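# Place cup carrier flat inside an upright open paper bag

## Task

Get the cup carrier inside the paper bag, resting flat and upright on the bag's floor, with the bag still standing on the table, open, its whole rim facing up; the result must hold without the robot supporting anything, and the grippers must be released and withdrawn at the end.

## Robot and tools

Robot: two arms, left_arm and right_arm, each with six joints and a parallel gripper. Both arms report in one common world frame whose origin sits on the table surface midway between the arms: +x runs out across the table, +z goes up, and left_arm is mounted toward +y. The names left and right describe the arms, not which side of an image they show up on.

execute_actions takes "actions", a list holding either nothing, one action, or one wait, plus an optional "pictures" boolean (images come by default). An empty list is a look: no command, just the current state. An action is {"rows": [...], "steps": n}, with 1 to 15 rows and steps from 1 to 15 (default 15); each control step is 1/30 s, one row per step, and the final row is reused if the rows run out before the steps do. A wait is {"steps": n} alone, n up to 300; it returns after that many steps counted from the previous result, and the time you spend replying is included. If a call is refused, nothing at all reaches the robot.

Each row is exactly 14 numbers covering both arms, always all of them: left_arm waist, shoulder, elbow, wrist pitch, wrist yaw, wrist roll, gripper opening, then the same seven for right_arm. The joint numbers are absolute target angles in radians, in the same form as the Joint positions line, not offsets. Stated ranges per arm: waist -2.618 to 3.054, shoulder 0.000 to 3.142, elbow 0.000 to 3.142, wrist pitch -1.571 to 1.571, wrist yaw -1.571 to 1.571, wrist roll -2.094 to 2.094. True ends may be shifted by up to 0.036 rad either way. A target more than 0.036 rad beyond a stated end, and further out than the joint currently is, gets the call refused; a target beyond the real end is clipped there and a "joint sent to its limit" line appears (possibly referring to an earlier, still-running action). Missing that line does not prove there is more room. The opening is an absolute value from -1 (closed) to +1 (fully open).

Motion is rate-limited: every step the sent target may lead the measured angle by at most 0.202 rad (waist), 0.258 (shoulder), 0.238 (elbow), 0.573 (wrist pitch), 0.522 (wrist yaw and roll). If the targets would move a gripper more than 70 mm from where it now is, all that arm's targets are pulled back proportionally. So large moves need several calls. Between calls the arms keep heading for the last row sent; they stop pursuing it once everything is nearly still (a blocked or very slow move counts) or a HELD step occurs, after which only a new action moves them further. Fingers already in motion keep going. The simulation runs on while you think and write.

Gripper geometry: fingers extend along the gripper's +z axis and close along its y axis. The reported position is the point between the pads, about 1 cm short of the fingertips. To hold something, command an opening below the grip_measured value: roughly 0.03 below gives a firm hold, a smaller gap a lighter one. Readings may be off by about 1 mm, fixed per gripper for the scene. Pads can push 50 to 62 N each (sometimes less, and less on parts under about 2 mm thick), with a brief harder spike at first contact. Expect occasional brief tugs on held items or shoves to loose ones.

Result lines: the state line "left_arm: … | right_arm: …" gives each gripper's end_effector_position (metres, world frame) and end_effector_quat_wxyz; the printed position can drift from the truth, more so far out. Joint positions and Joint velocities list each arm's joints (rad, rad/s) followed by the pad gap (m, m/s; 0.094 m is fully open). grip_measured is the finger opening on the command scale. "joint command not followed" means a clearance check altered or blocked some joint targets; the rest of the row still ran. HELD marks steps where all or part of your row was withheld. Joint torques, in joint order without the gripper, are total drive output, nonzero even in free air, with per-arm offset, scale and noise. MOTOR HOT appears from 75 °C; at 90 °C that arm halts for 10 s, and at 100 °C the arm goes limp and drops, both reported as OVER-TEMPERATURE FAULT. Avoid holding loads longer than needed.

zoom_image gives a sharper crop of a camera's most recent image: "camera" is one of cam_head_left, cam_head_right, cam_high (504x504), cam_left_wrist, cam_right_wrist (616x616), and "region" is [x0, y0, x1, y1] in that image's pixels from the top-left corner, no larger than 504 by 504. Calibration (intrinsics K, distortion D, T_world_to_cam) is supplied for each camera so points can be projected; the wrist cameras follow their arm's joints, and all values may be slightly off.

finished_scene with "scene" (integer 1 to 2) ends the current scene irreversibly and reports whether the goal was met; do this only after the grippers have let go and moved away and everything is resting stably.

Avoid: dropping or knocking any rigid object off the table, tipping or crushing the bag closed, slamming or shoving hard, letting the two arms collide or press on each other, and leaving anything held up only by the robot.

Each tool is called in YAML: its name, and indented under it one key for each argument.

## Session

execute_actions:
  actions: []

Scene clock: 0.00 s of 5400.00 s.
left_arm: end_effector_position=(+0.4092, +0.3556, +0.3166) grip_measured=+1.000 end_effector_quat_wxyz=(+0.578, +0.060, +0.763, +0.282) | right_arm: end_effector_position=(+0.1343, -0.3838, +0.1600) grip_measured=+1.000 end_effector_quat_wxyz=(+0.041, -0.655, +0.745, -0.120)
Joint positions: left_arm=[-0.238  1.039  0.862 -0.03  -0.581  0.418  0.094] | right_arm=[-0.25   0.856  0.95  -1.428  0.096 -1.587  0.094]
Joint velocities: left_arm=[-0.027 -0.012 -0.002 -0.022 -0.022 -0.007  0.   ] | right_arm=[-0.007 -0.002 -0.007  0.037 -0.007 -0.066  0.   ]
Joint torques (N m, as the arm reports them, + toward a larger angle): no reading
Motor temperatures (°C, as the motors report them): left_arm=[24 26 24 25 25 24] | right_arm=[22 23 22 24 23 24]

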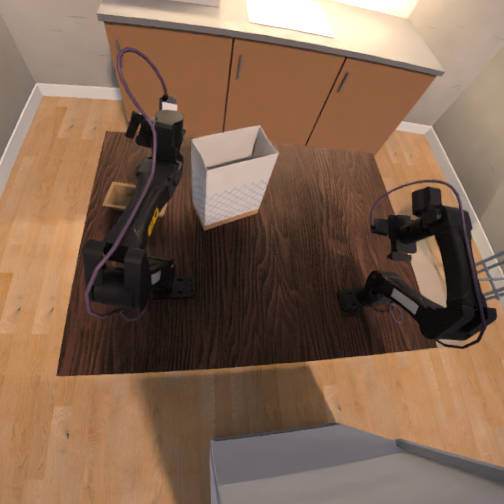

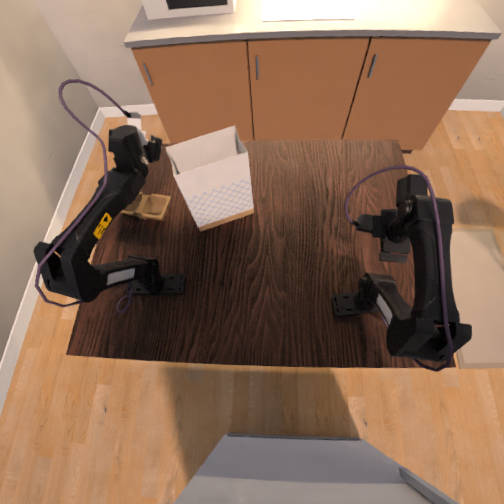

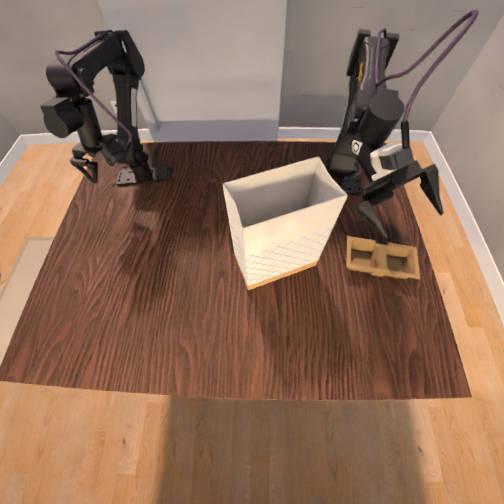

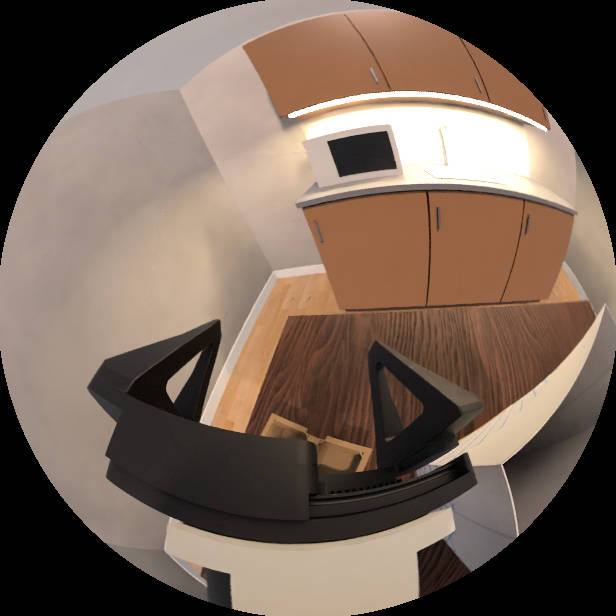

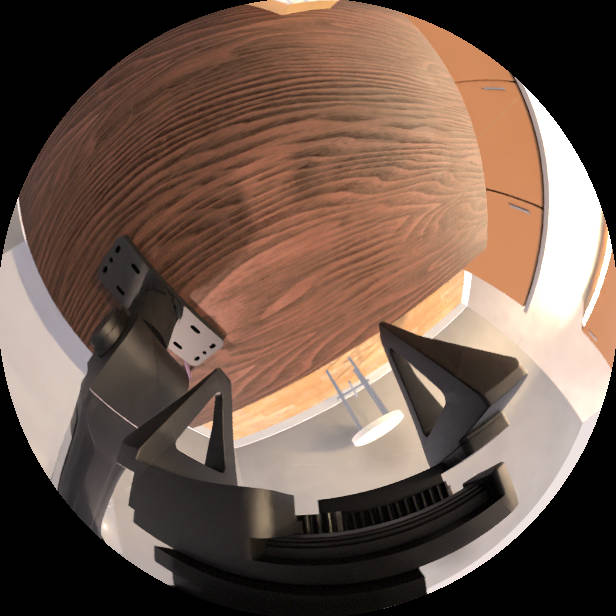

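zoom_image:
  camera: "cam_high"
  region: [200, 130, 460, 310]

Region (200, 130, 460, 310) of cam_high's 504x504 image, scaled by 1.938, with more detail than that image has; it fills the top 349 rows of this view, and the rest is white.

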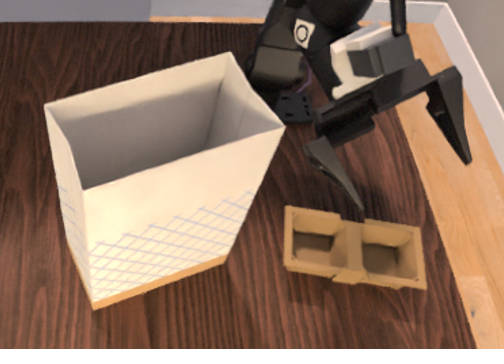

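execute_actions:
  actions:
    - {"rows":[[0.3,1.2,1.2,-1.5,0,0,1,-0.25,0.856,0.95,-1.428,0,0,1]],"steps":15}
  pictures: false

execute_actions:
  actions:
    - {"steps":45}

Scene clock: 28.50 s of 5400.00 s.
left_arm: end_effector_position=(+0.2613, +0.4146, +0.1745) grip_measured=+1.000 end_effector_quat_wxyz=(+0.114, -0.143, +0.982, +0.042) | right_arm: end_effector_position=(+0.1364, -0.3687, +0.1592) grip_measured=+1.000 end_effector_quat_wxyz=(+0.115, -0.038, +0.992, -0.025)
Joint positions: left_arm=[ 0.294  1.206  1.167 -1.292 -0.043  0.033  0.094] | right_arm=[-0.25   0.856  0.95  -1.429  0.01  -0.21   0.094]
Joint velocities: left_arm=[ 0.012  0.002 -0.007 -1.531  0.242 -0.154  0.   ] | right_arm=[-0.002  0.007 -0.002 -0.007 -0.11   1.355  0.   ]
Joint torques (N m, as the arm reports them, + toward a larger angle): left_arm=[ 0.33 -2.83  9.84  1.36  0.07 -0.05] | right_arm=[-0.04 -0.09  6.44  0.63 -0.07  0.03]
Motor temperatures (°C, as the motors report them): left_arm=[24 26 27 29 25 24] | right_arm=[22 23 23 25 23 24]
Steps of this call (steps 1 to 90: nothing new was sent; then 25.00 s passed at rest; steps 91 to 105: all 15 steps of this action). Readings (joint positions):
91: left_arm=[-0.204 1.060 0.908 -0.130 -0.487 0.351] | right_arm=[-0.250 0.856 0.950 -1.429 0.083 -1.501]
92: left_arm=[-0.142 1.105 0.985 -0.246 -0.383 0.284] | right_arm=[-0.250 0.856 0.950 -1.429 0.068 -1.401]
94: left_arm=[-0.001 1.187 1.120 -0.440 -0.236 0.187] | right_arm=[-0.250 0.856 0.950 -1.429 0.046 -1.201]
98: left_arm=[0.234 1.206 1.167 -0.743 -0.131 0.098] | right_arm=[-0.250 0.856 0.950 -1.429 0.024 -0.802]
105: the state above

Scene clock: 30.00 s of 5400.00 s.
left_arm: end_effector_position=(+0.2184, +0.3937, +0.1676) grip_measured=+1.000 end_effector_quat_wxyz=(+0.023, -0.152, +0.988, +0.007) | right_arm: end_effector_position=(+0.1365, -0.3677, +0.1592) grip_measured=+1.000 end_effector_quat_wxyz=(+0.117, +0.062, +0.991, -0.011)
Joint positions: left_arm=[ 0.294  1.206  1.167 -1.484 -0.006  0.011  0.094] | right_arm=[-0.25   0.856  0.95  -1.429  0.005 -0.008  0.094]
Joint velocities: left_arm=[-0.007 -0.012 -0.012  0.051 -0.007  0.022  0.   ] | right_arm=[ 0.007  0.007 -0.007 -0.066 -0.022 -0.007  0.   ]
Joint torques (N m, as the arm reports them, + toward a larger angle): left_arm=[ 0.35 -2.77  9.44  0.52  0.09 -0.07] | right_arm=[-0.04 -0.04  6.4   0.59 -0.01  0.08]
Motor temperatures (°C, as the motors report them): left_arm=[24 26 27 28 25 24] | right_arm=[22 23 23 25 23 24]
Steps of this call (steps 1 to 30: the robot went on to your last target; steps 31 to 45: nothing new was sent). Readings (joint positions):
1: left_arm=[0.294 1.206 1.167 -1.336 -0.035 0.028] | right_arm=[-0.250 0.856 0.950 -1.429 0.010 -0.169]
2: left_arm=[0.294 1.206 1.167 -1.370 -0.029 0.025] | right_arm=[-0.250 0.856 0.950 -1.429 0.009 -0.137]
4: left_arm=[0.294 1.206 1.167 -1.416 -0.021 0.020] | right_arm=[-0.250 0.856 0.950 -1.429 0.007 -0.090]
8: left_arm=[0.294 1.206 1.167 -1.460 -0.012 0.015] | right_arm=[-0.250 0.856 0.950 -1.429 0.006 -0.042]
45: the state above
All arms were judged still, so your last target was given up. Only a new action makes them travel on or press farther. Fingers that are still opening or closing keep moving.
camera_calibration (this result's frames):
cam_left_wrist: T_world_to_cam=[[0.470447, -0.881755, 0.034454, 0.232632], [-0.791028, -0.404093, 0.459329, 0.282224], [-0.391093, -0.243344, -0.887598, 0.441071], [0, 0, 0, 1]] pos_world=[0.286305, 0.426501, 0.253845]
cam_right_wrist: T_world_to_cam=[[-0.426539, -0.903845, 0.0336055, -0.288221], [-0.8623, 0.417584, 0.286465, 0.257407], [-0.272953, 0.0932103, -0.957501, 0.324532], [0, 0, 0, 1]] pos_world=[0.187606, -0.398246, 0.246688]

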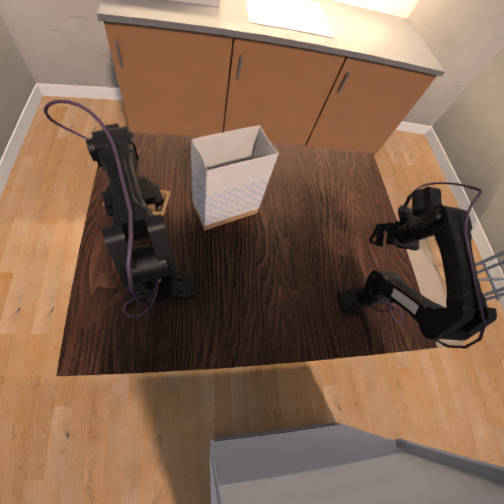

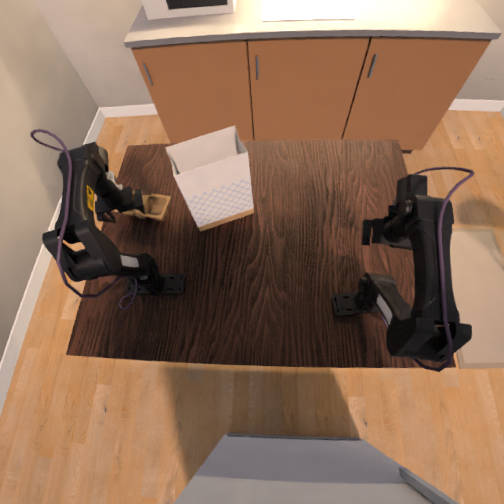

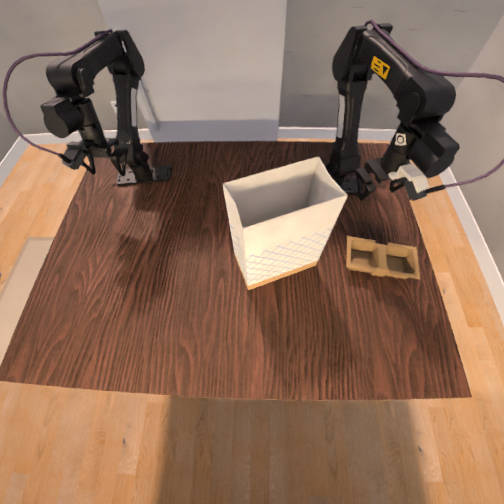

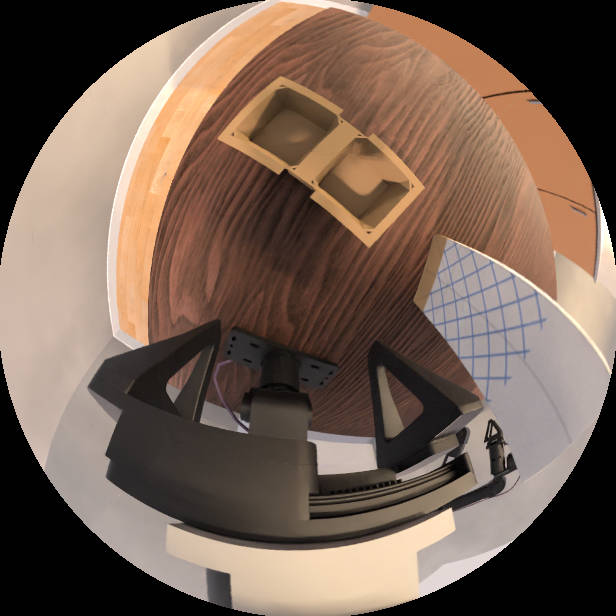

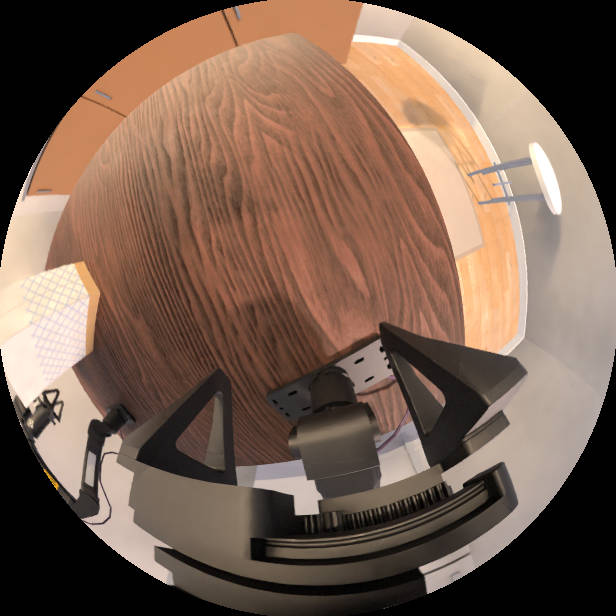

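execute_actions:
  actions:
    - {"rows":[[0.417,1.71,1.45,-1.28,0,0.5,1,-0.25,0.856,0.95,-1.428,0,0,1]],"steps":15}
  pictures: false

execute_actions:
  actions:
    - {"steps":30}

Scene clock: 67.33 s of 5400.00 s.
left_arm: end_effector_position=(+0.3236, +0.4649, +0.1137) grip_measured=+1.000 end_effector_quat_wxyz=(-0.013, +0.016, +1.000, -0.006) | right_arm: end_effector_position=(+0.1365, -0.3677, +0.1592) grip_measured=+1.000 end_effector_quat_wxyz=(+0.117, +0.062, +0.991, -0.011)
Joint positions: left_arm=[ 0.41   1.74   1.433 -1.292 -0.     0.465  0.094] | right_arm=[-0.25   0.856  0.95  -1.429  0.005 -0.008  0.094]
Joint velocities: left_arm=[-0.017 -0.168 -0.007  0.007  0.022  0.139  0.   ] | right_arm=[ 0.032 -0.012 -0.007  0.022 -0.007  0.007  0.   ]
Joint torques (N m, as the arm reports them, + toward a larger angle): left_arm=[ 0.35 -8.57  8.37  0.75  0.03  0.16] | right_arm=[-0.07 -0.13  6.51  0.62 -0.04  0.06]
Motor temperatures (°C, as the motors report them): left_arm=[24 27 29 26 25 24] | right_arm=[22 23 24 25 23 24]
Steps of this call (steps 1 to 90: nothing new was sent; then 33.83 s passed at rest; steps 91 to 105: all 15 steps of this action). Readings (joint positions):
91: left_arm=[0.307 1.230 1.192 -1.493 -0.001 0.066] | right_arm=[-0.250 0.856 0.950 -1.429 0.005 -0.008]
92: left_arm=[0.330 1.276 1.241 -1.489 0.000 0.123] | right_arm=[-0.250 0.856 0.950 -1.429 0.005 -0.008]
94: left_arm=[0.371 1.395 1.343 -1.442 0.000 0.222] | right_arm=[-0.250 0.856 0.950 -1.429 0.005 -0.008]
98: left_arm=[0.407 1.654 1.433 -1.328 0.000 0.371] | right_arm=[-0.250 0.856 0.950 -1.429 0.005 -0.008]
105: the state above

Scene clock: 68.33 s of 5400.00 s.
left_arm: end_effector_position=(+0.3236, +0.4650, +0.1164) grip_measured=+1.000 end_effector_quat_wxyz=(-0.009, +0.028, +1.000, -0.004) | right_arm: end_effector_position=(+0.1365, -0.3677, +0.1592) grip_measured=+1.000 end_effector_quat_wxyz=(+0.117, +0.062, +0.991, -0.011)
Joint positions: left_arm=[ 0.41   1.731  1.433 -1.292 -0.     0.489  0.094] | right_arm=[-0.25   0.856  0.95  -1.429  0.005 -0.008  0.094]
Joint velocities: left_arm=[-0.017 -0.017 -0.007  0.007 -0.139  0.066  0.   ] | right_arm=[-0.037  0.002 -0.002 -0.037  0.007  0.037  0.   ]
Joint torques (N m, as the arm reports them, + toward a larger angle): left_arm=[ 0.4  -8.41  8.11  0.69  0.03  0.12] | right_arm=[ 0.03 -0.34  6.52  0.61  0.    0.08]
Motor temperatures (°C, as the motors report them): left_arm=[24 27 29 26 25 24] | right_arm=[22 23 24 25 23 24]
Steps of this call (steps 1 to 30: the robot went on to your last target). Readings (joint positions):
1: left_arm=[0.410 1.736 1.433 -1.292 -0.000 0.469] | right_arm=[-0.250 0.856 0.950 -1.429 0.005 -0.008]
2: left_arm=[0.410 1.733 1.433 -1.292 -0.000 0.473] | right_arm=[-0.250 0.856 0.950 -1.429 0.005 -0.008]
4: left_arm=[0.410 1.731 1.433 -1.292 -0.000 0.479] | right_arm=[-0.250 0.856 0.950 -1.429 0.005 -0.008]
8: left_arm=[0.410 1.731 1.433 -1.292 -0.000 0.485] | right_arm=[-0.250 0.856 0.950 -1.429 0.005 -0.008]
30: the state above
All arms were judged still, so your last target was given up. Only a new action makes them travel on or press farther. Fingers that are still opening or closing keep moving.
camera_calibration (this result's frames):
cam_left_wrist: T_world_to_cam=[[0.130489, -0.990745, 0.0373762, 0.408071], [-0.850708, -0.0925244, 0.517431, 0.285433], [-0.509184, -0.0993151, -0.854908, 0.421551], [0, 0, 0, 1]] pos_world=[0.404218, 0.47257, 0.197444]
cam_right_wrist: T_world_to_cam=[[-0.426539, -0.903845, 0.0336055, -0.288221], [-0.8623, 0.417584, 0.286465, 0.257407], [-0.272953, 0.0932103, -0.957501, 0.324532], [0, 0, 0, 1]] pos_world=[0.187606, -0.398246, 0.246688]

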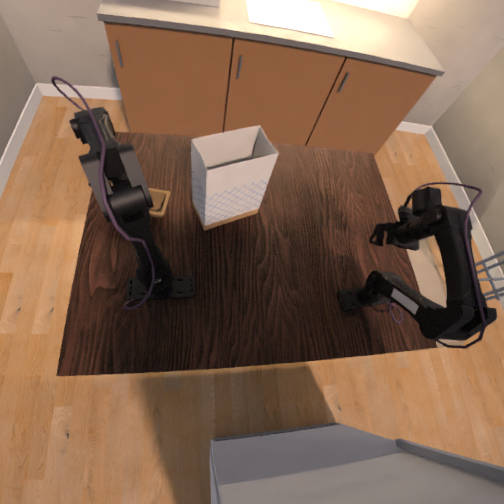

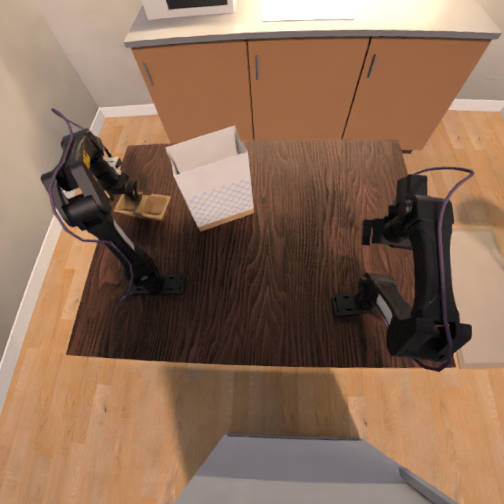

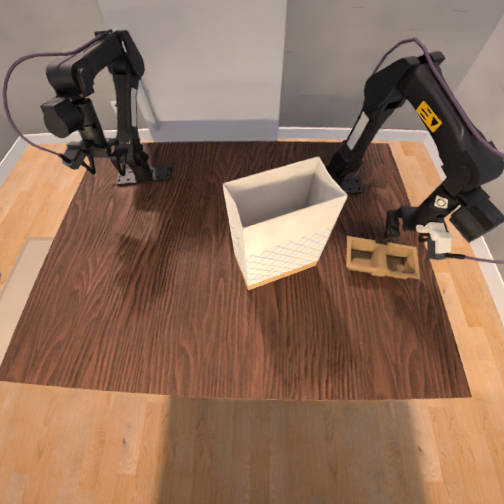

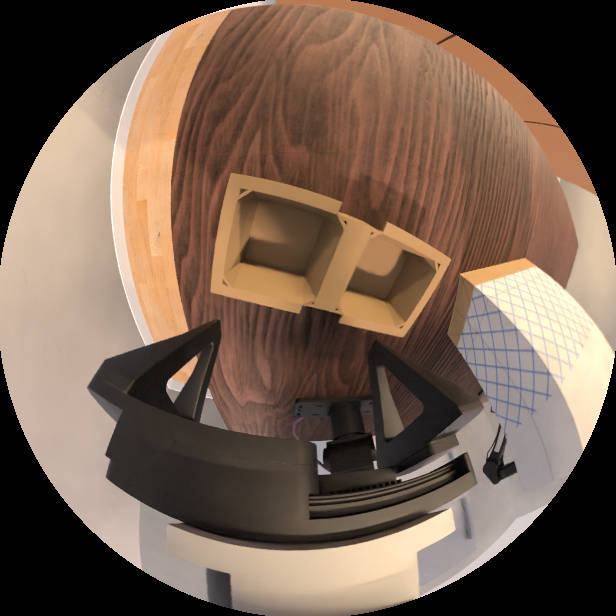

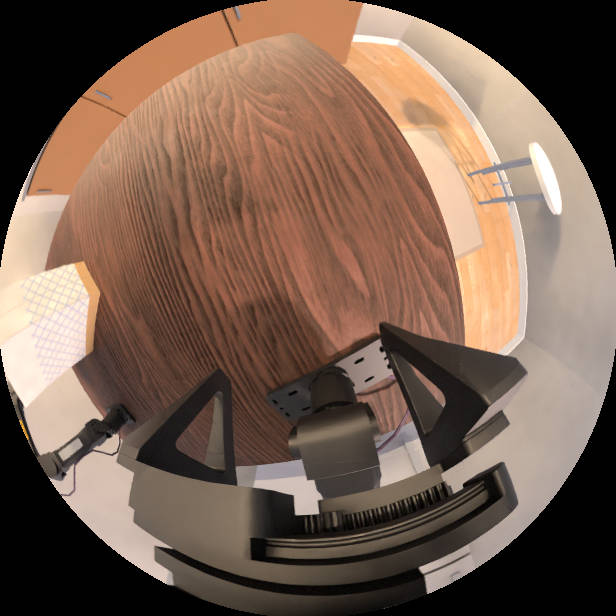

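execute_actions:
  actions:
    - {"rows":[[0.29,1.79,1.395,-1.135,0,0.49,0.3,-0.25,0.856,0.95,-1.428,0,0,1]],"steps":15}

Scene clock: 113.23 s of 5400.00 s.
left_arm: end_effector_position=(+0.3626, +0.4355, +0.0915) grip_measured=+0.302 end_effector_quat_wxyz=(+0.013, +0.092, +0.996, +0.006) | right_arm: end_effector_position=(+0.1365, -0.3677, +0.1592) grip_measured=+1.000 end_effector_quat_wxyz=(+0.117, +0.062, +0.991, -0.011)
Joint positions: left_arm=[ 0.282  1.792  1.408 -1.157  0.     0.489  0.061] | right_arm=[-0.25   0.856  0.95  -1.429  0.005 -0.008  0.094]
Joint velocities: left_arm=[ 0.002  0.002 -0.007  0.007  0.037  0.037 -0.001] | right_arm=[-0.007  0.002 -0.012 -0.037  0.037  0.051  0.   ]
Joint torques (N m, as the arm reports them, + toward a larger angle): left_arm=[ 0.5  -7.38  5.97  0.86  0.02  0.04] | right_arm=[ 0.05 -0.02  6.47  0.65 -0.05  0.04]
Motor temperatures (°C, as the motors report them): left_arm=[24 33 28 26 25 24] | right_arm=[22 23 24 25 23 24]
Steps of this call (steps 1 to 90: nothing new was sent; then 41.40 s passed at rest; steps 91 to 105: all 15 steps of this action). Readings (joint positions):
91: left_arm=[0.399 1.734 1.430 -1.278 -0.007 0.489] | right_arm=[-0.250 0.856 0.950 -1.429 0.005 -0.008]
92: left_arm=[0.376 1.742 1.428 -1.255 -0.011 0.489] | right_arm=[-0.250 0.856 0.950 -1.429 0.005 -0.008]
94: left_arm=[0.320 1.766 1.422 -1.212 -0.009 0.489] | right_arm=[-0.250 0.856 0.950 -1.429 0.005 -0.008]
98: left_arm=[0.280 1.792 1.409 -1.173 0.000 0.489] | right_arm=[-0.250 0.856 0.950 -1.429 0.005 -0.008]
105: the state above
camera_calibration (this result's frames):
cam_left_wrist: T_world_to_cam=[[0.000614134, -0.999726, 0.0234085, 0.426995], [-0.878424, 0.0106472, 0.477763, 0.297467], [-0.477882, -0.020856, -0.878177, 0.373839], [0, 0, 0, 1]] pos_world=[0.439691, 0.431507, 0.176182]
cam_right_wrist: T_world_to_cam=[[-0.426875, -0.903689, 0.0335201, -0.288105], [-0.862149, 0.417879, 0.28649, 0.257491], [-0.272905, 0.0933959, -0.957497, 0.324593], [0, 0, 0, 1]] pos_world=[0.187594, -0.398273, 0.246686]

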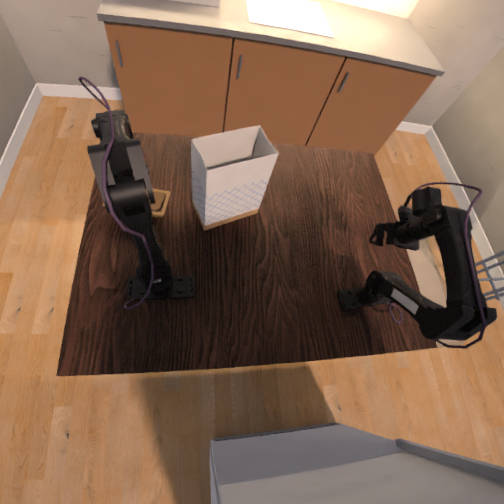

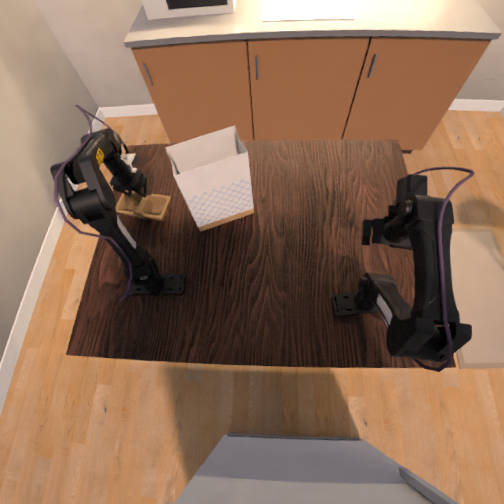

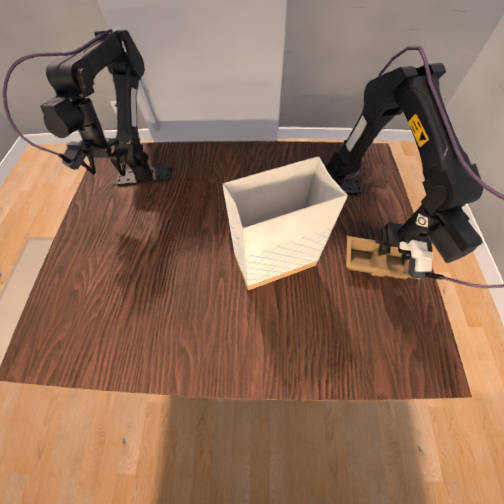

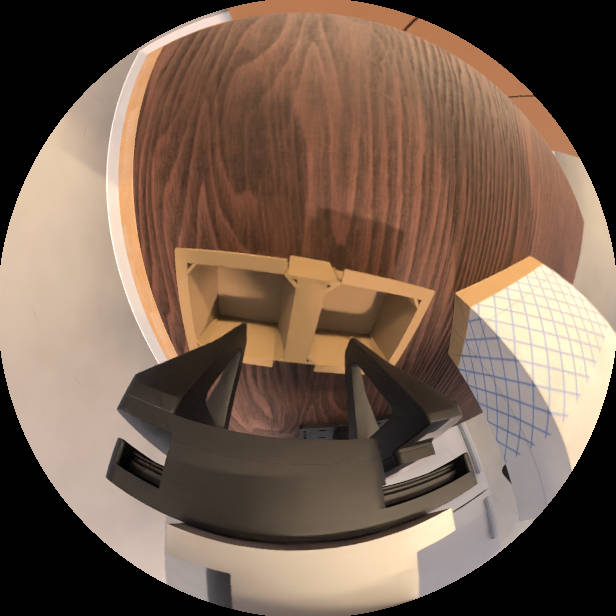

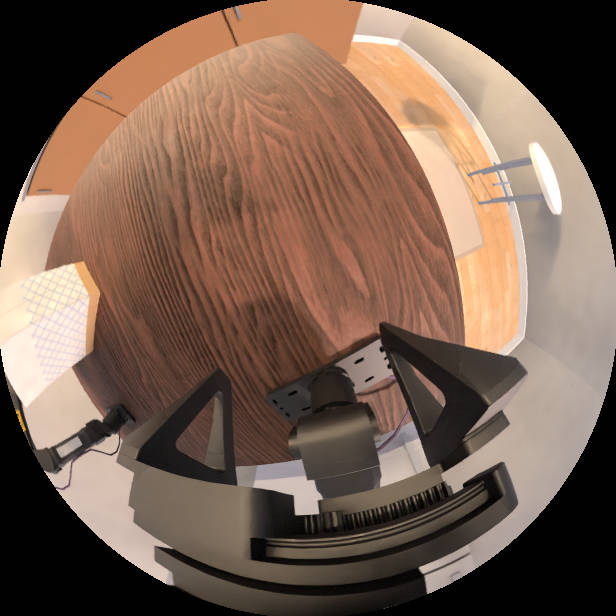

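execute_actions:
  actions:
    - {"rows":[[0.28,1.82,1.35,-1.09,0,0.58,0.3,-0.25,0.856,0.95,-1.428,0,0,1],[0.28,1.82,1.35,-1.09,0,0.58,0.3,-0.25,0.856,0.95,-1.428,0,0,1],[0.28,1.82,1.35,-1.09,0,0.58,0.3,-0.25,0.856,0.95,-1.428,0,0,1],[0.28,1.82,1.35,-1.09,0,0.58,0.3,-0.25,0.856,0.95,-1.428,0,0,1],[0.28,1.82,1.35,-1.09,0,0.58,0.3,-0.25,0.856,0.95,-1.428,0,0,1],[0.28,1.885,1.295,-0.97,0,0.58,0.3,-0.25,0.856,0.95,-1.428,0,0,1]],"steps":15}

Scene clock: 126.07 s of 5400.00 s.
left_arm: end_effector_position=(+0.3619, +0.4353, +0.0337) grip_measured=+0.302 end_effector_quat_wxyz=(-0.012, +0.131, +0.991, -0.006) | right_arm: end_effector_position=(+0.1365, -0.3677, +0.1592) grip_measured=+1.000 end_effector_quat_wxyz=(+0.117, +0.062, +0.991, -0.011)
Joint positions: left_arm=[ 0.282  1.894  1.303 -1.006  0.     0.566  0.061] | right_arm=[-0.25   0.856  0.95  -1.429  0.005 -0.008  0.094]
Joint velocities: left_arm=[ 0.017 -0.012 -0.002  0.139  0.037  0.081 -0.   ] | right_arm=[-0.012  0.007 -0.007  0.022  0.007  0.007  0.   ]
Joint torques (N m, as the arm reports them, + toward a larger angle): left_arm=[-0.15 -8.69  5.61  0.64  0.03  0.13] | right_arm=[ 0.03 -0.09  6.58  0.64 -0.02  0.02]
Motor temperatures (°C, as the motors report them): left_arm=[24 33 28 26 25 24] | right_arm=[22 23 24 25 23 24]
Steps of this call (steps 1 to 15: the robot went on to your last target; steps 16 to 90: nothing new was sent; then 9.33 s passed at rest; steps 91 to 105: all 15 steps of this action). Readings (joint positions):
91: left_arm=[0.282 1.793 1.401 -1.145 0.000 0.502] | right_arm=[-0.250 0.856 0.950 -1.429 0.005 -0.008]
92: left_arm=[0.282 1.794 1.393 -1.135 0.000 0.516] | right_arm=[-0.250 0.856 0.950 -1.429 0.005 -0.008]
94: left_arm=[0.282 1.803 1.377 -1.125 0.000 0.535] | right_arm=[-0.250 0.856 0.950 -1.429 0.005 -0.008]
98: left_arm=[0.282 1.845 1.335 -1.059 0.000 0.555] | right_arm=[-0.250 0.856 0.950 -1.429 0.005 -0.008]
105: the state above
camera_calibration (this result's frames):
cam_left_wrist: T_world_to_cam=[[-0.0746225, -0.99633, 0.0419343, 0.453244], [-0.84811, 0.0855282, 0.522871, 0.279363], [-0.524538, 0.00345301, -0.85138, 0.328126], [0, 0, 0, 1]] pos_world=[0.442868, 0.426554, 0.114283]
cam_right_wrist: T_world_to_cam=[[-0.426875, -0.903689, 0.0335201, -0.288105], [-0.862149, 0.417879, 0.28649, 0.257491], [-0.272905, 0.0933959, -0.957497, 0.324593], [0, 0, 0, 1]] pos_world=[0.187594, -0.398273, 0.246686]

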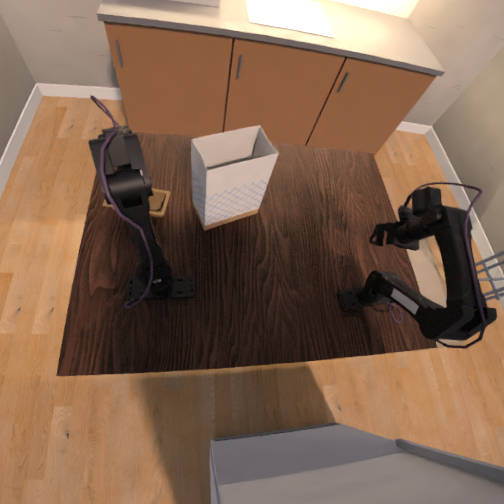

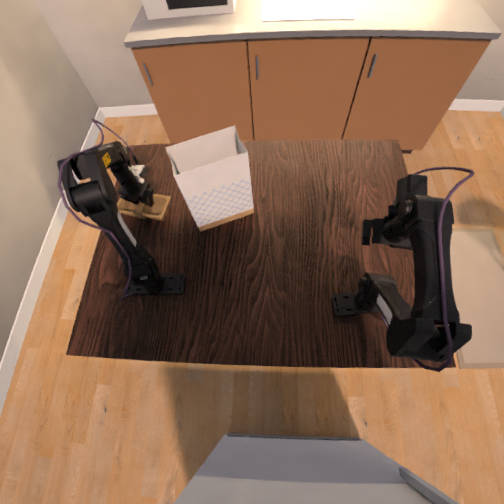

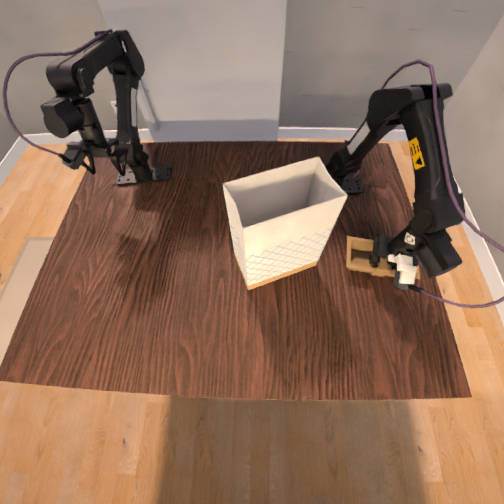

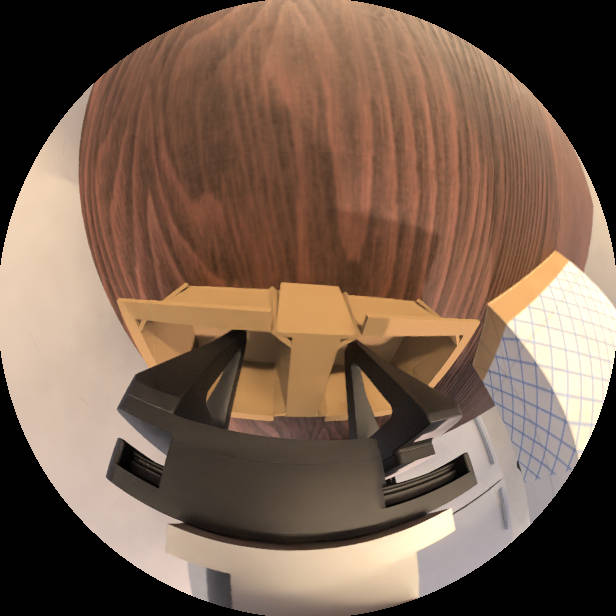

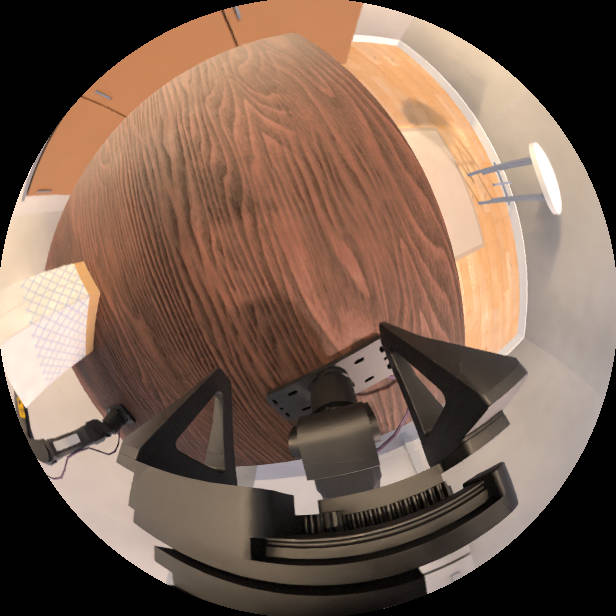

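execute_actions:
  actions:
    - {"rows":[[0.28,1.885,1.295,-0.97,0,0.58,-0.6,-0.25,0.856,0.95,-1.428,0,0,1]],"steps":15}
  pictures: false

execute_actions:
  actions:
    - {"steps":15}

Scene clock: 132.40 s of 5400.00 s.
left_arm: end_effector_position=(+0.3662, +0.4368, +0.0336) grip_measured=-0.397 end_effector_quat_wxyz=(-0.004, +0.132, +0.991, -0.001) | right_arm: end_effector_position=(+0.1365, -0.3677, +0.1592) grip_measured=+1.000 end_effector_quat_wxyz=(+0.117, +0.062, +0.991, -0.011)
Joint positions: left_arm=[ 0.282  1.894  1.303 -0.987 -0.001  0.57   0.028] | right_arm=[-0.25   0.856  0.95  -1.429  0.005 -0.008  0.094]
Joint velocities: left_arm=[-0.007 -0.007 -0.007 -0.051  0.022 -0.051  0.   ] | right_arm=[ 0.002 -0.012 -0.002 -0.022  0.037 -0.007  0.   ]
Joint torques (N m, as the arm reports them, + toward a larger angle): left_arm=[-0.32 -8.7   5.74  0.78  0.03  0.11] | right_arm=[-0.19 -0.1   6.37  0.62 -0.01  0.07]
Motor temperatures (°C, as the motors report them): left_arm=[24 33 27 26 25 24] | right_arm=[22 23 24 25 23 24]
Steps of this call (steps 1 to 30: the robot went on to your last target; steps 31 to 90: nothing new was sent; then 2.83 s passed at rest; steps 91 to 105: all 15 steps of this action). Readings (joint positions):
91: left_arm=[0.282 1.894 1.303 -0.988 0.000 0.569] | right_arm=[-0.250 0.856 0.950 -1.429 0.005 -0.008]
92: left_arm=[0.282 1.894 1.303 -0.988 0.001 0.569] | right_arm=[-0.250 0.856 0.950 -1.429 0.005 -0.008]
94: left_arm=[0.282 1.894 1.303 -0.987 -0.001 0.570] | right_arm=[-0.250 0.856 0.950 -1.429 0.005 -0.008]
98: left_arm=[0.282 1.894 1.303 -0.987 -0.001 0.570] | right_arm=[-0.250 0.856 0.950 -1.429 0.005 -0.008]
105: the state above

Scene clock: 132.90 s of 5400.00 s.
left_arm: end_effector_position=(+0.3662, +0.4368, +0.0336) grip_measured=-0.397 end_effector_quat_wxyz=(-0.004, +0.132, +0.991, -0.001) | right_arm: end_effector_position=(+0.1365, -0.3677, +0.1592) grip_measured=+1.000 end_effector_quat_wxyz=(+0.117, +0.062, +0.991, -0.011)
Joint positions: left_arm=[ 0.282  1.894  1.303 -0.987 -0.001  0.57   0.028] | right_arm=[-0.25   0.856  0.95  -1.429  0.005 -0.008  0.094]
Joint velocities: left_arm=[ 0.007  0.002  0.012  0.066  0.007 -0.007 -0.   ] | right_arm=[ 0.007 -0.002 -0.002 -0.007  0.081  0.066  0.   ]
Joint torques (N m, as the arm reports them, + toward a larger angle): left_arm=[-0.18 -8.68  5.73  0.78  0.03  0.1 ] | right_arm=[ 0.01 -0.13  6.43  0.6  -0.06  0.07]
Motor temperatures (°C, as the motors report them): left_arm=[24 33 27 26 25 24] | right_arm=[22 23 24 25 23 24]
Steps of this call (steps 1 to 15: the robot went on to your last target). Readings (joint positions):
1: left_arm=[0.282 1.894 1.303 -0.987 -0.001 0.570] | right_arm=[-0.250 0.856 0.950 -1.429 0.005 -0.008]
2: left_arm=[0.282 1.894 1.303 -0.987 -0.001 0.570] | right_arm=[-0.250 0.856 0.950 -1.429 0.005 -0.008]
4: left_arm=[0.282 1.894 1.303 -0.987 -0.001 0.570] | right_arm=[-0.250 0.856 0.950 -1.429 0.005 -0.008]
8: left_arm=[0.282 1.894 1.303 -0.987 -0.001 0.570] | right_arm=[-0.250 0.856 0.950 -1.429 0.005 -0.008]
15: the state above
All arms were judged still, so your last target was given up. Only a new action makes them travel on or press farther. Fingers that are still opening or closing keep moving.
camera_calibration (this result's frames):
cam_left_wrist: T_world_to_cam=[[-0.0790955, -0.996271, 0.0344818, 0.456919], [-0.856686, 0.0856196, 0.508683, 0.286505], [-0.509739, 0.0106945, -0.860263, 0.322024], [0, 0, 0, 1]] pos_world=[0.445733, 0.42724, 0.115529]
cam_right_wrist: T_world_to_cam=[[-0.426875, -0.903689, 0.0335201, -0.288105], [-0.862149, 0.417879, 0.28649, 0.257491], [-0.272905, 0.0933959, -0.957497, 0.324593], [0, 0, 0, 1]] pos_world=[0.187594, -0.398273, 0.246686]

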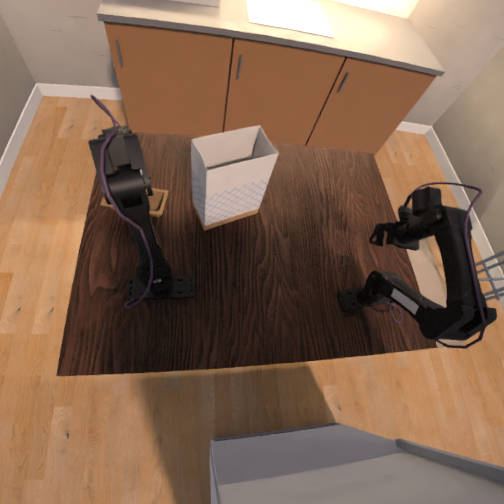

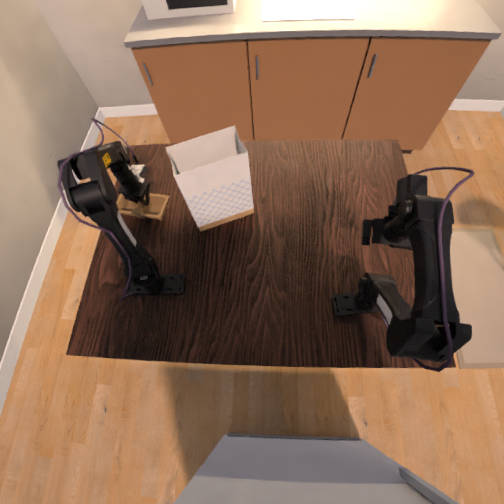

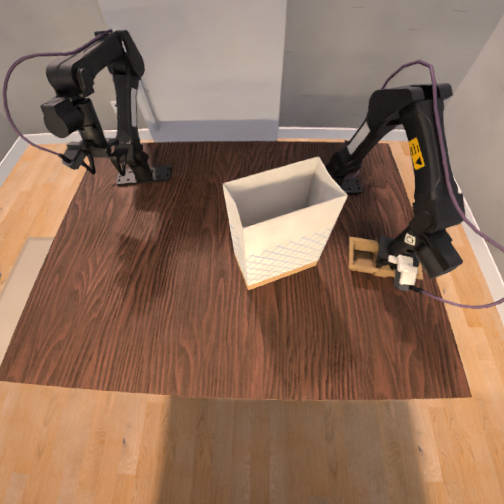

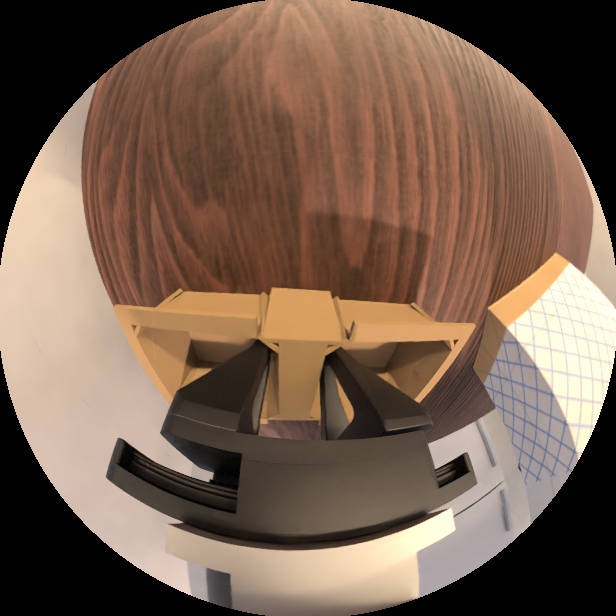

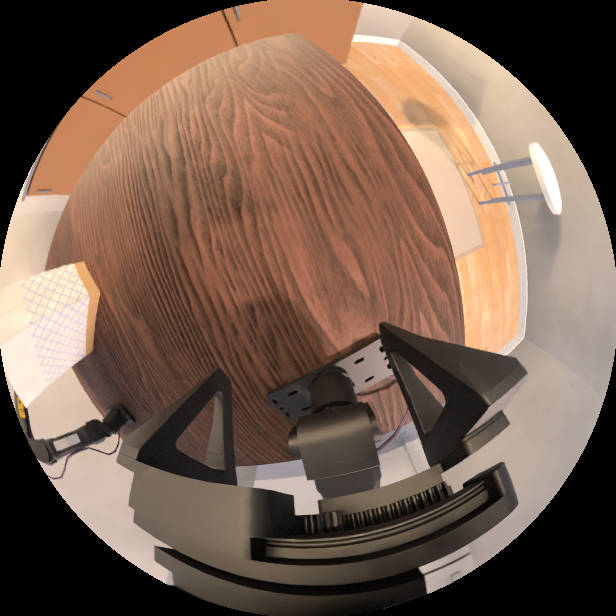

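execute_actions:
  actions:
    - {"rows":[[0.28,1.75,1.45,-1.2,0,0.58,-0.45,-0.25,0.856,0.95,-1.428,0,0,1],[0.28,1.75,1.45,-1.2,0,0.58,-0.45,-0.25,0.856,0.95,-1.428,0,0,1],[0.28,1.75,1.45,-1.2,0,0.58,-0.45,-0.25,0.856,0.95,-1.428,0,0,1],[0.28,1.75,1.45,-1.2,0,0.58,-0.45,-0.25,0.856,0.95,-1.428,0,0,1],[0.28,1.58,2.28,-1.44,0,-1.0,-0.45,-0.25,0.856,0.95,-1.428,0,0,1]],"steps":15}
  pictures: false

execute_actions:
  actions:
    - {"steps":60}

Scene clock: 182.47 s of 5400.00 s.
left_arm: end_effector_position=(+0.3996, +0.4472, +0.3073) grip_measured=-0.397 end_effector_quat_wxyz=(+0.270, -0.239, +0.932, +0.015) | right_arm: end_effector_position=(+0.1365, -0.3677, +0.1592) grip_measured=+1.000 end_effector_quat_wxyz=(+0.117, +0.062, +0.991, -0.011)
Joint positions: left_arm=[ 0.282  1.618  1.952 -1.357 -0.001 -0.198  0.028] | right_arm=[-0.25   0.856  0.95  -1.429  0.005 -0.008  0.094]
Joint velocities: left_arm=[ 0.007 -0.085  2.049 -0.315 -0.037 -2.513 -0.001] | right_arm=[-0.002 -0.012 -0.027 -0.037 -0.022 -0.022  0.   ]
Joint torques (N m, as the arm reports them, + toward a larger angle): left_arm=[-0.09 -7.88  7.97  1.38  0.03  0.01] | right_arm=[-0.12  0.07  6.26  0.6  -0.05  0.05]
Motor temperatures (°C, as the motors report them): left_arm=[24 35 27 26 25 25] | right_arm=[22 23 25 26 23 24]
Steps of this call (steps 1 to 90: nothing new was sent; then 46.07 s passed at rest; steps 91 to 105: all 15 steps of this action). Readings (joint positions):
91: left_arm=[0.282 1.889 1.316 -1.012 -0.001 0.570] | right_arm=[-0.250 0.856 0.950 -1.429 0.005 -0.008]
92: left_arm=[0.282 1.877 1.336 -1.049 -0.001 0.570] | right_arm=[-0.250 0.856 0.950 -1.429 0.005 -0.008]
94: left_arm=[0.282 1.827 1.380 -1.101 -0.001 0.570] | right_arm=[-0.250 0.856 0.950 -1.429 0.005 -0.008]
98: left_arm=[0.282 1.712 1.521 -1.215 -0.001 0.358] | right_arm=[-0.250 0.856 0.950 -1.429 0.005 -0.008]
105: the state above

Scene clock: 184.47 s of 5400.00 s.
left_arm: end_effector_position=(+0.3827, +0.4419, +0.4201) grip_measured=-0.398 end_effector_quat_wxyz=(+0.384, -0.552, +0.727, -0.138) | right_arm: end_effector_position=(+0.1365, -0.3677, +0.1592) grip_measured=+1.000 end_effector_quat_wxyz=(+0.117, +0.062, +0.991, -0.011)
Joint positions: left_arm=[ 0.282  1.575  2.271 -1.426 -0.001 -0.993  0.028] | right_arm=[-0.25   0.856  0.95  -1.429  0.005 -0.008  0.094]
Joint velocities: left_arm=[ 0.002  0.002  0.002  0.037 -0.007 -0.051 -0.001] | right_arm=[-0.007  0.002 -0.007  0.022 -0.051  0.066  0.   ]
Joint torques (N m, as the arm reports them, + toward a larger angle): left_arm=[-0.16 -4.05  6.22  2.04  0.03 -0.02] | right_arm=[-0.07 -0.3   6.33  0.62 -0.04  0.04]
Motor temperatures (°C, as the motors report them): left_arm=[24 35 27 26 25 25] | right_arm=[22 23 25 26 23 24]
Steps of this call (steps 1 to 45: the robot went on to your last target; steps 46 to 60: nothing new was sent). Readings (joint positions):
1: left_arm=[0.282 1.616 2.025 -1.367 -0.001 -0.288] | right_arm=[-0.250 0.856 0.950 -1.429 0.005 -0.008]
2: left_arm=[0.282 1.614 2.098 -1.373 -0.001 -0.378] | right_arm=[-0.250 0.856 0.950 -1.429 0.005 -0.008]
4: left_arm=[0.282 1.604 2.213 -1.375 -0.001 -0.577] | right_arm=[-0.250 0.856 0.950 -1.429 0.005 -0.008]
8: left_arm=[0.282 1.560 2.270 -1.387 -0.001 -0.824] | right_arm=[-0.250 0.856 0.950 -1.429 0.005 -0.008]
60: the state above
All arms were judged still, so your last target was given up. Only a new action makes them travel on or press farther. Fingers that are still opening or closing keep moving.
camera_calibration (this result's frames):
cam_left_wrist: T_world_to_cam=[[0.679129, -0.186246, 0.709998, -0.481834], [-0.338004, -0.937968, 0.0772619, 0.538697], [0.651565, -0.292453, -0.699953, 0.285061], [0, 0, 0, 1]] pos_world=[0.323573, 0.498908, 0.500009]
cam_right_wrist: T_world_to_cam=[[-0.426875, -0.903689, 0.0335201, -0.288105], [-0.862149, 0.417879, 0.28649, 0.257491], [-0.272905, 0.0933959, -0.957497, 0.324593], [0, 0, 0, 1]] pos_world=[0.187594, -0.398273, 0.246686]

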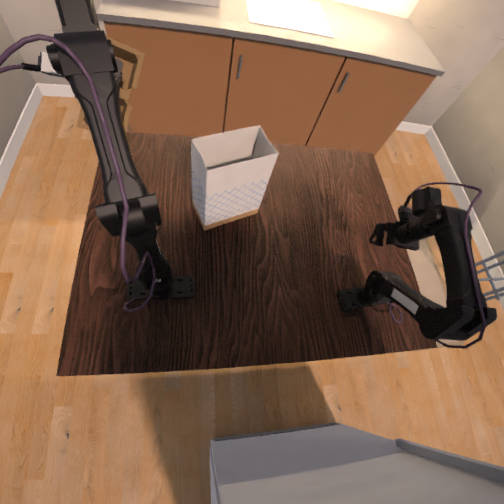

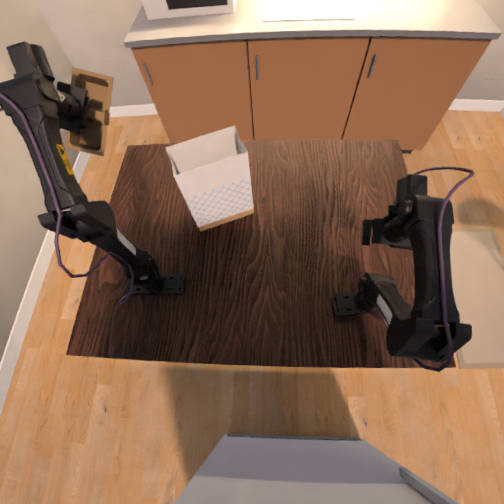

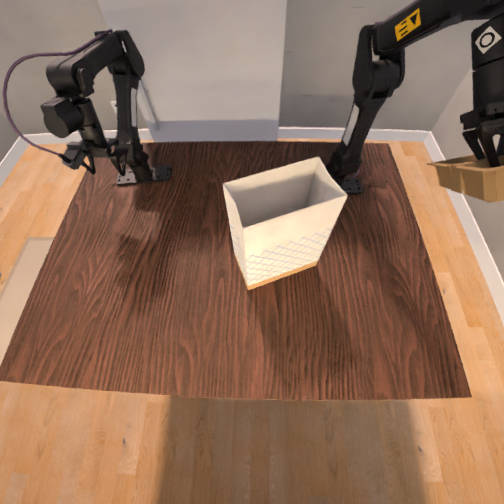

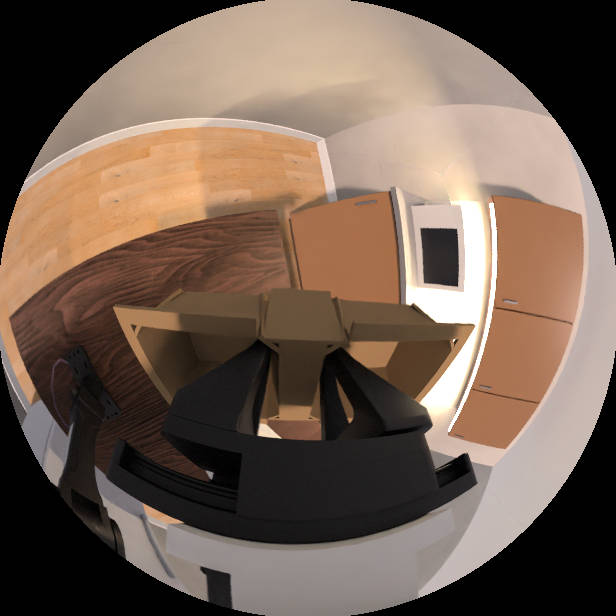

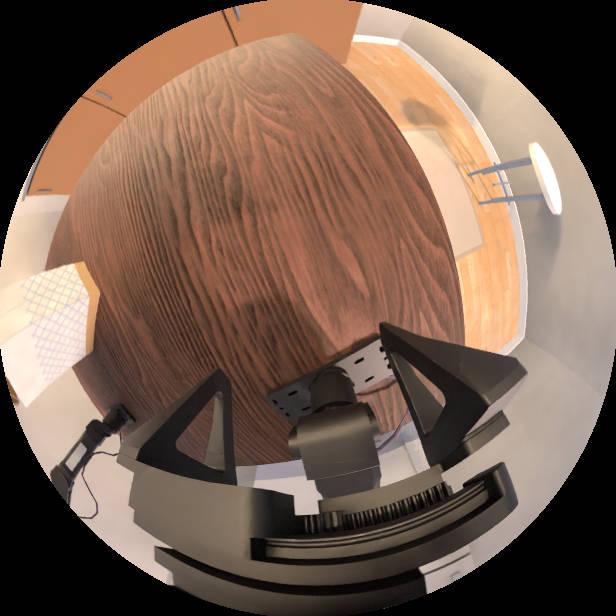

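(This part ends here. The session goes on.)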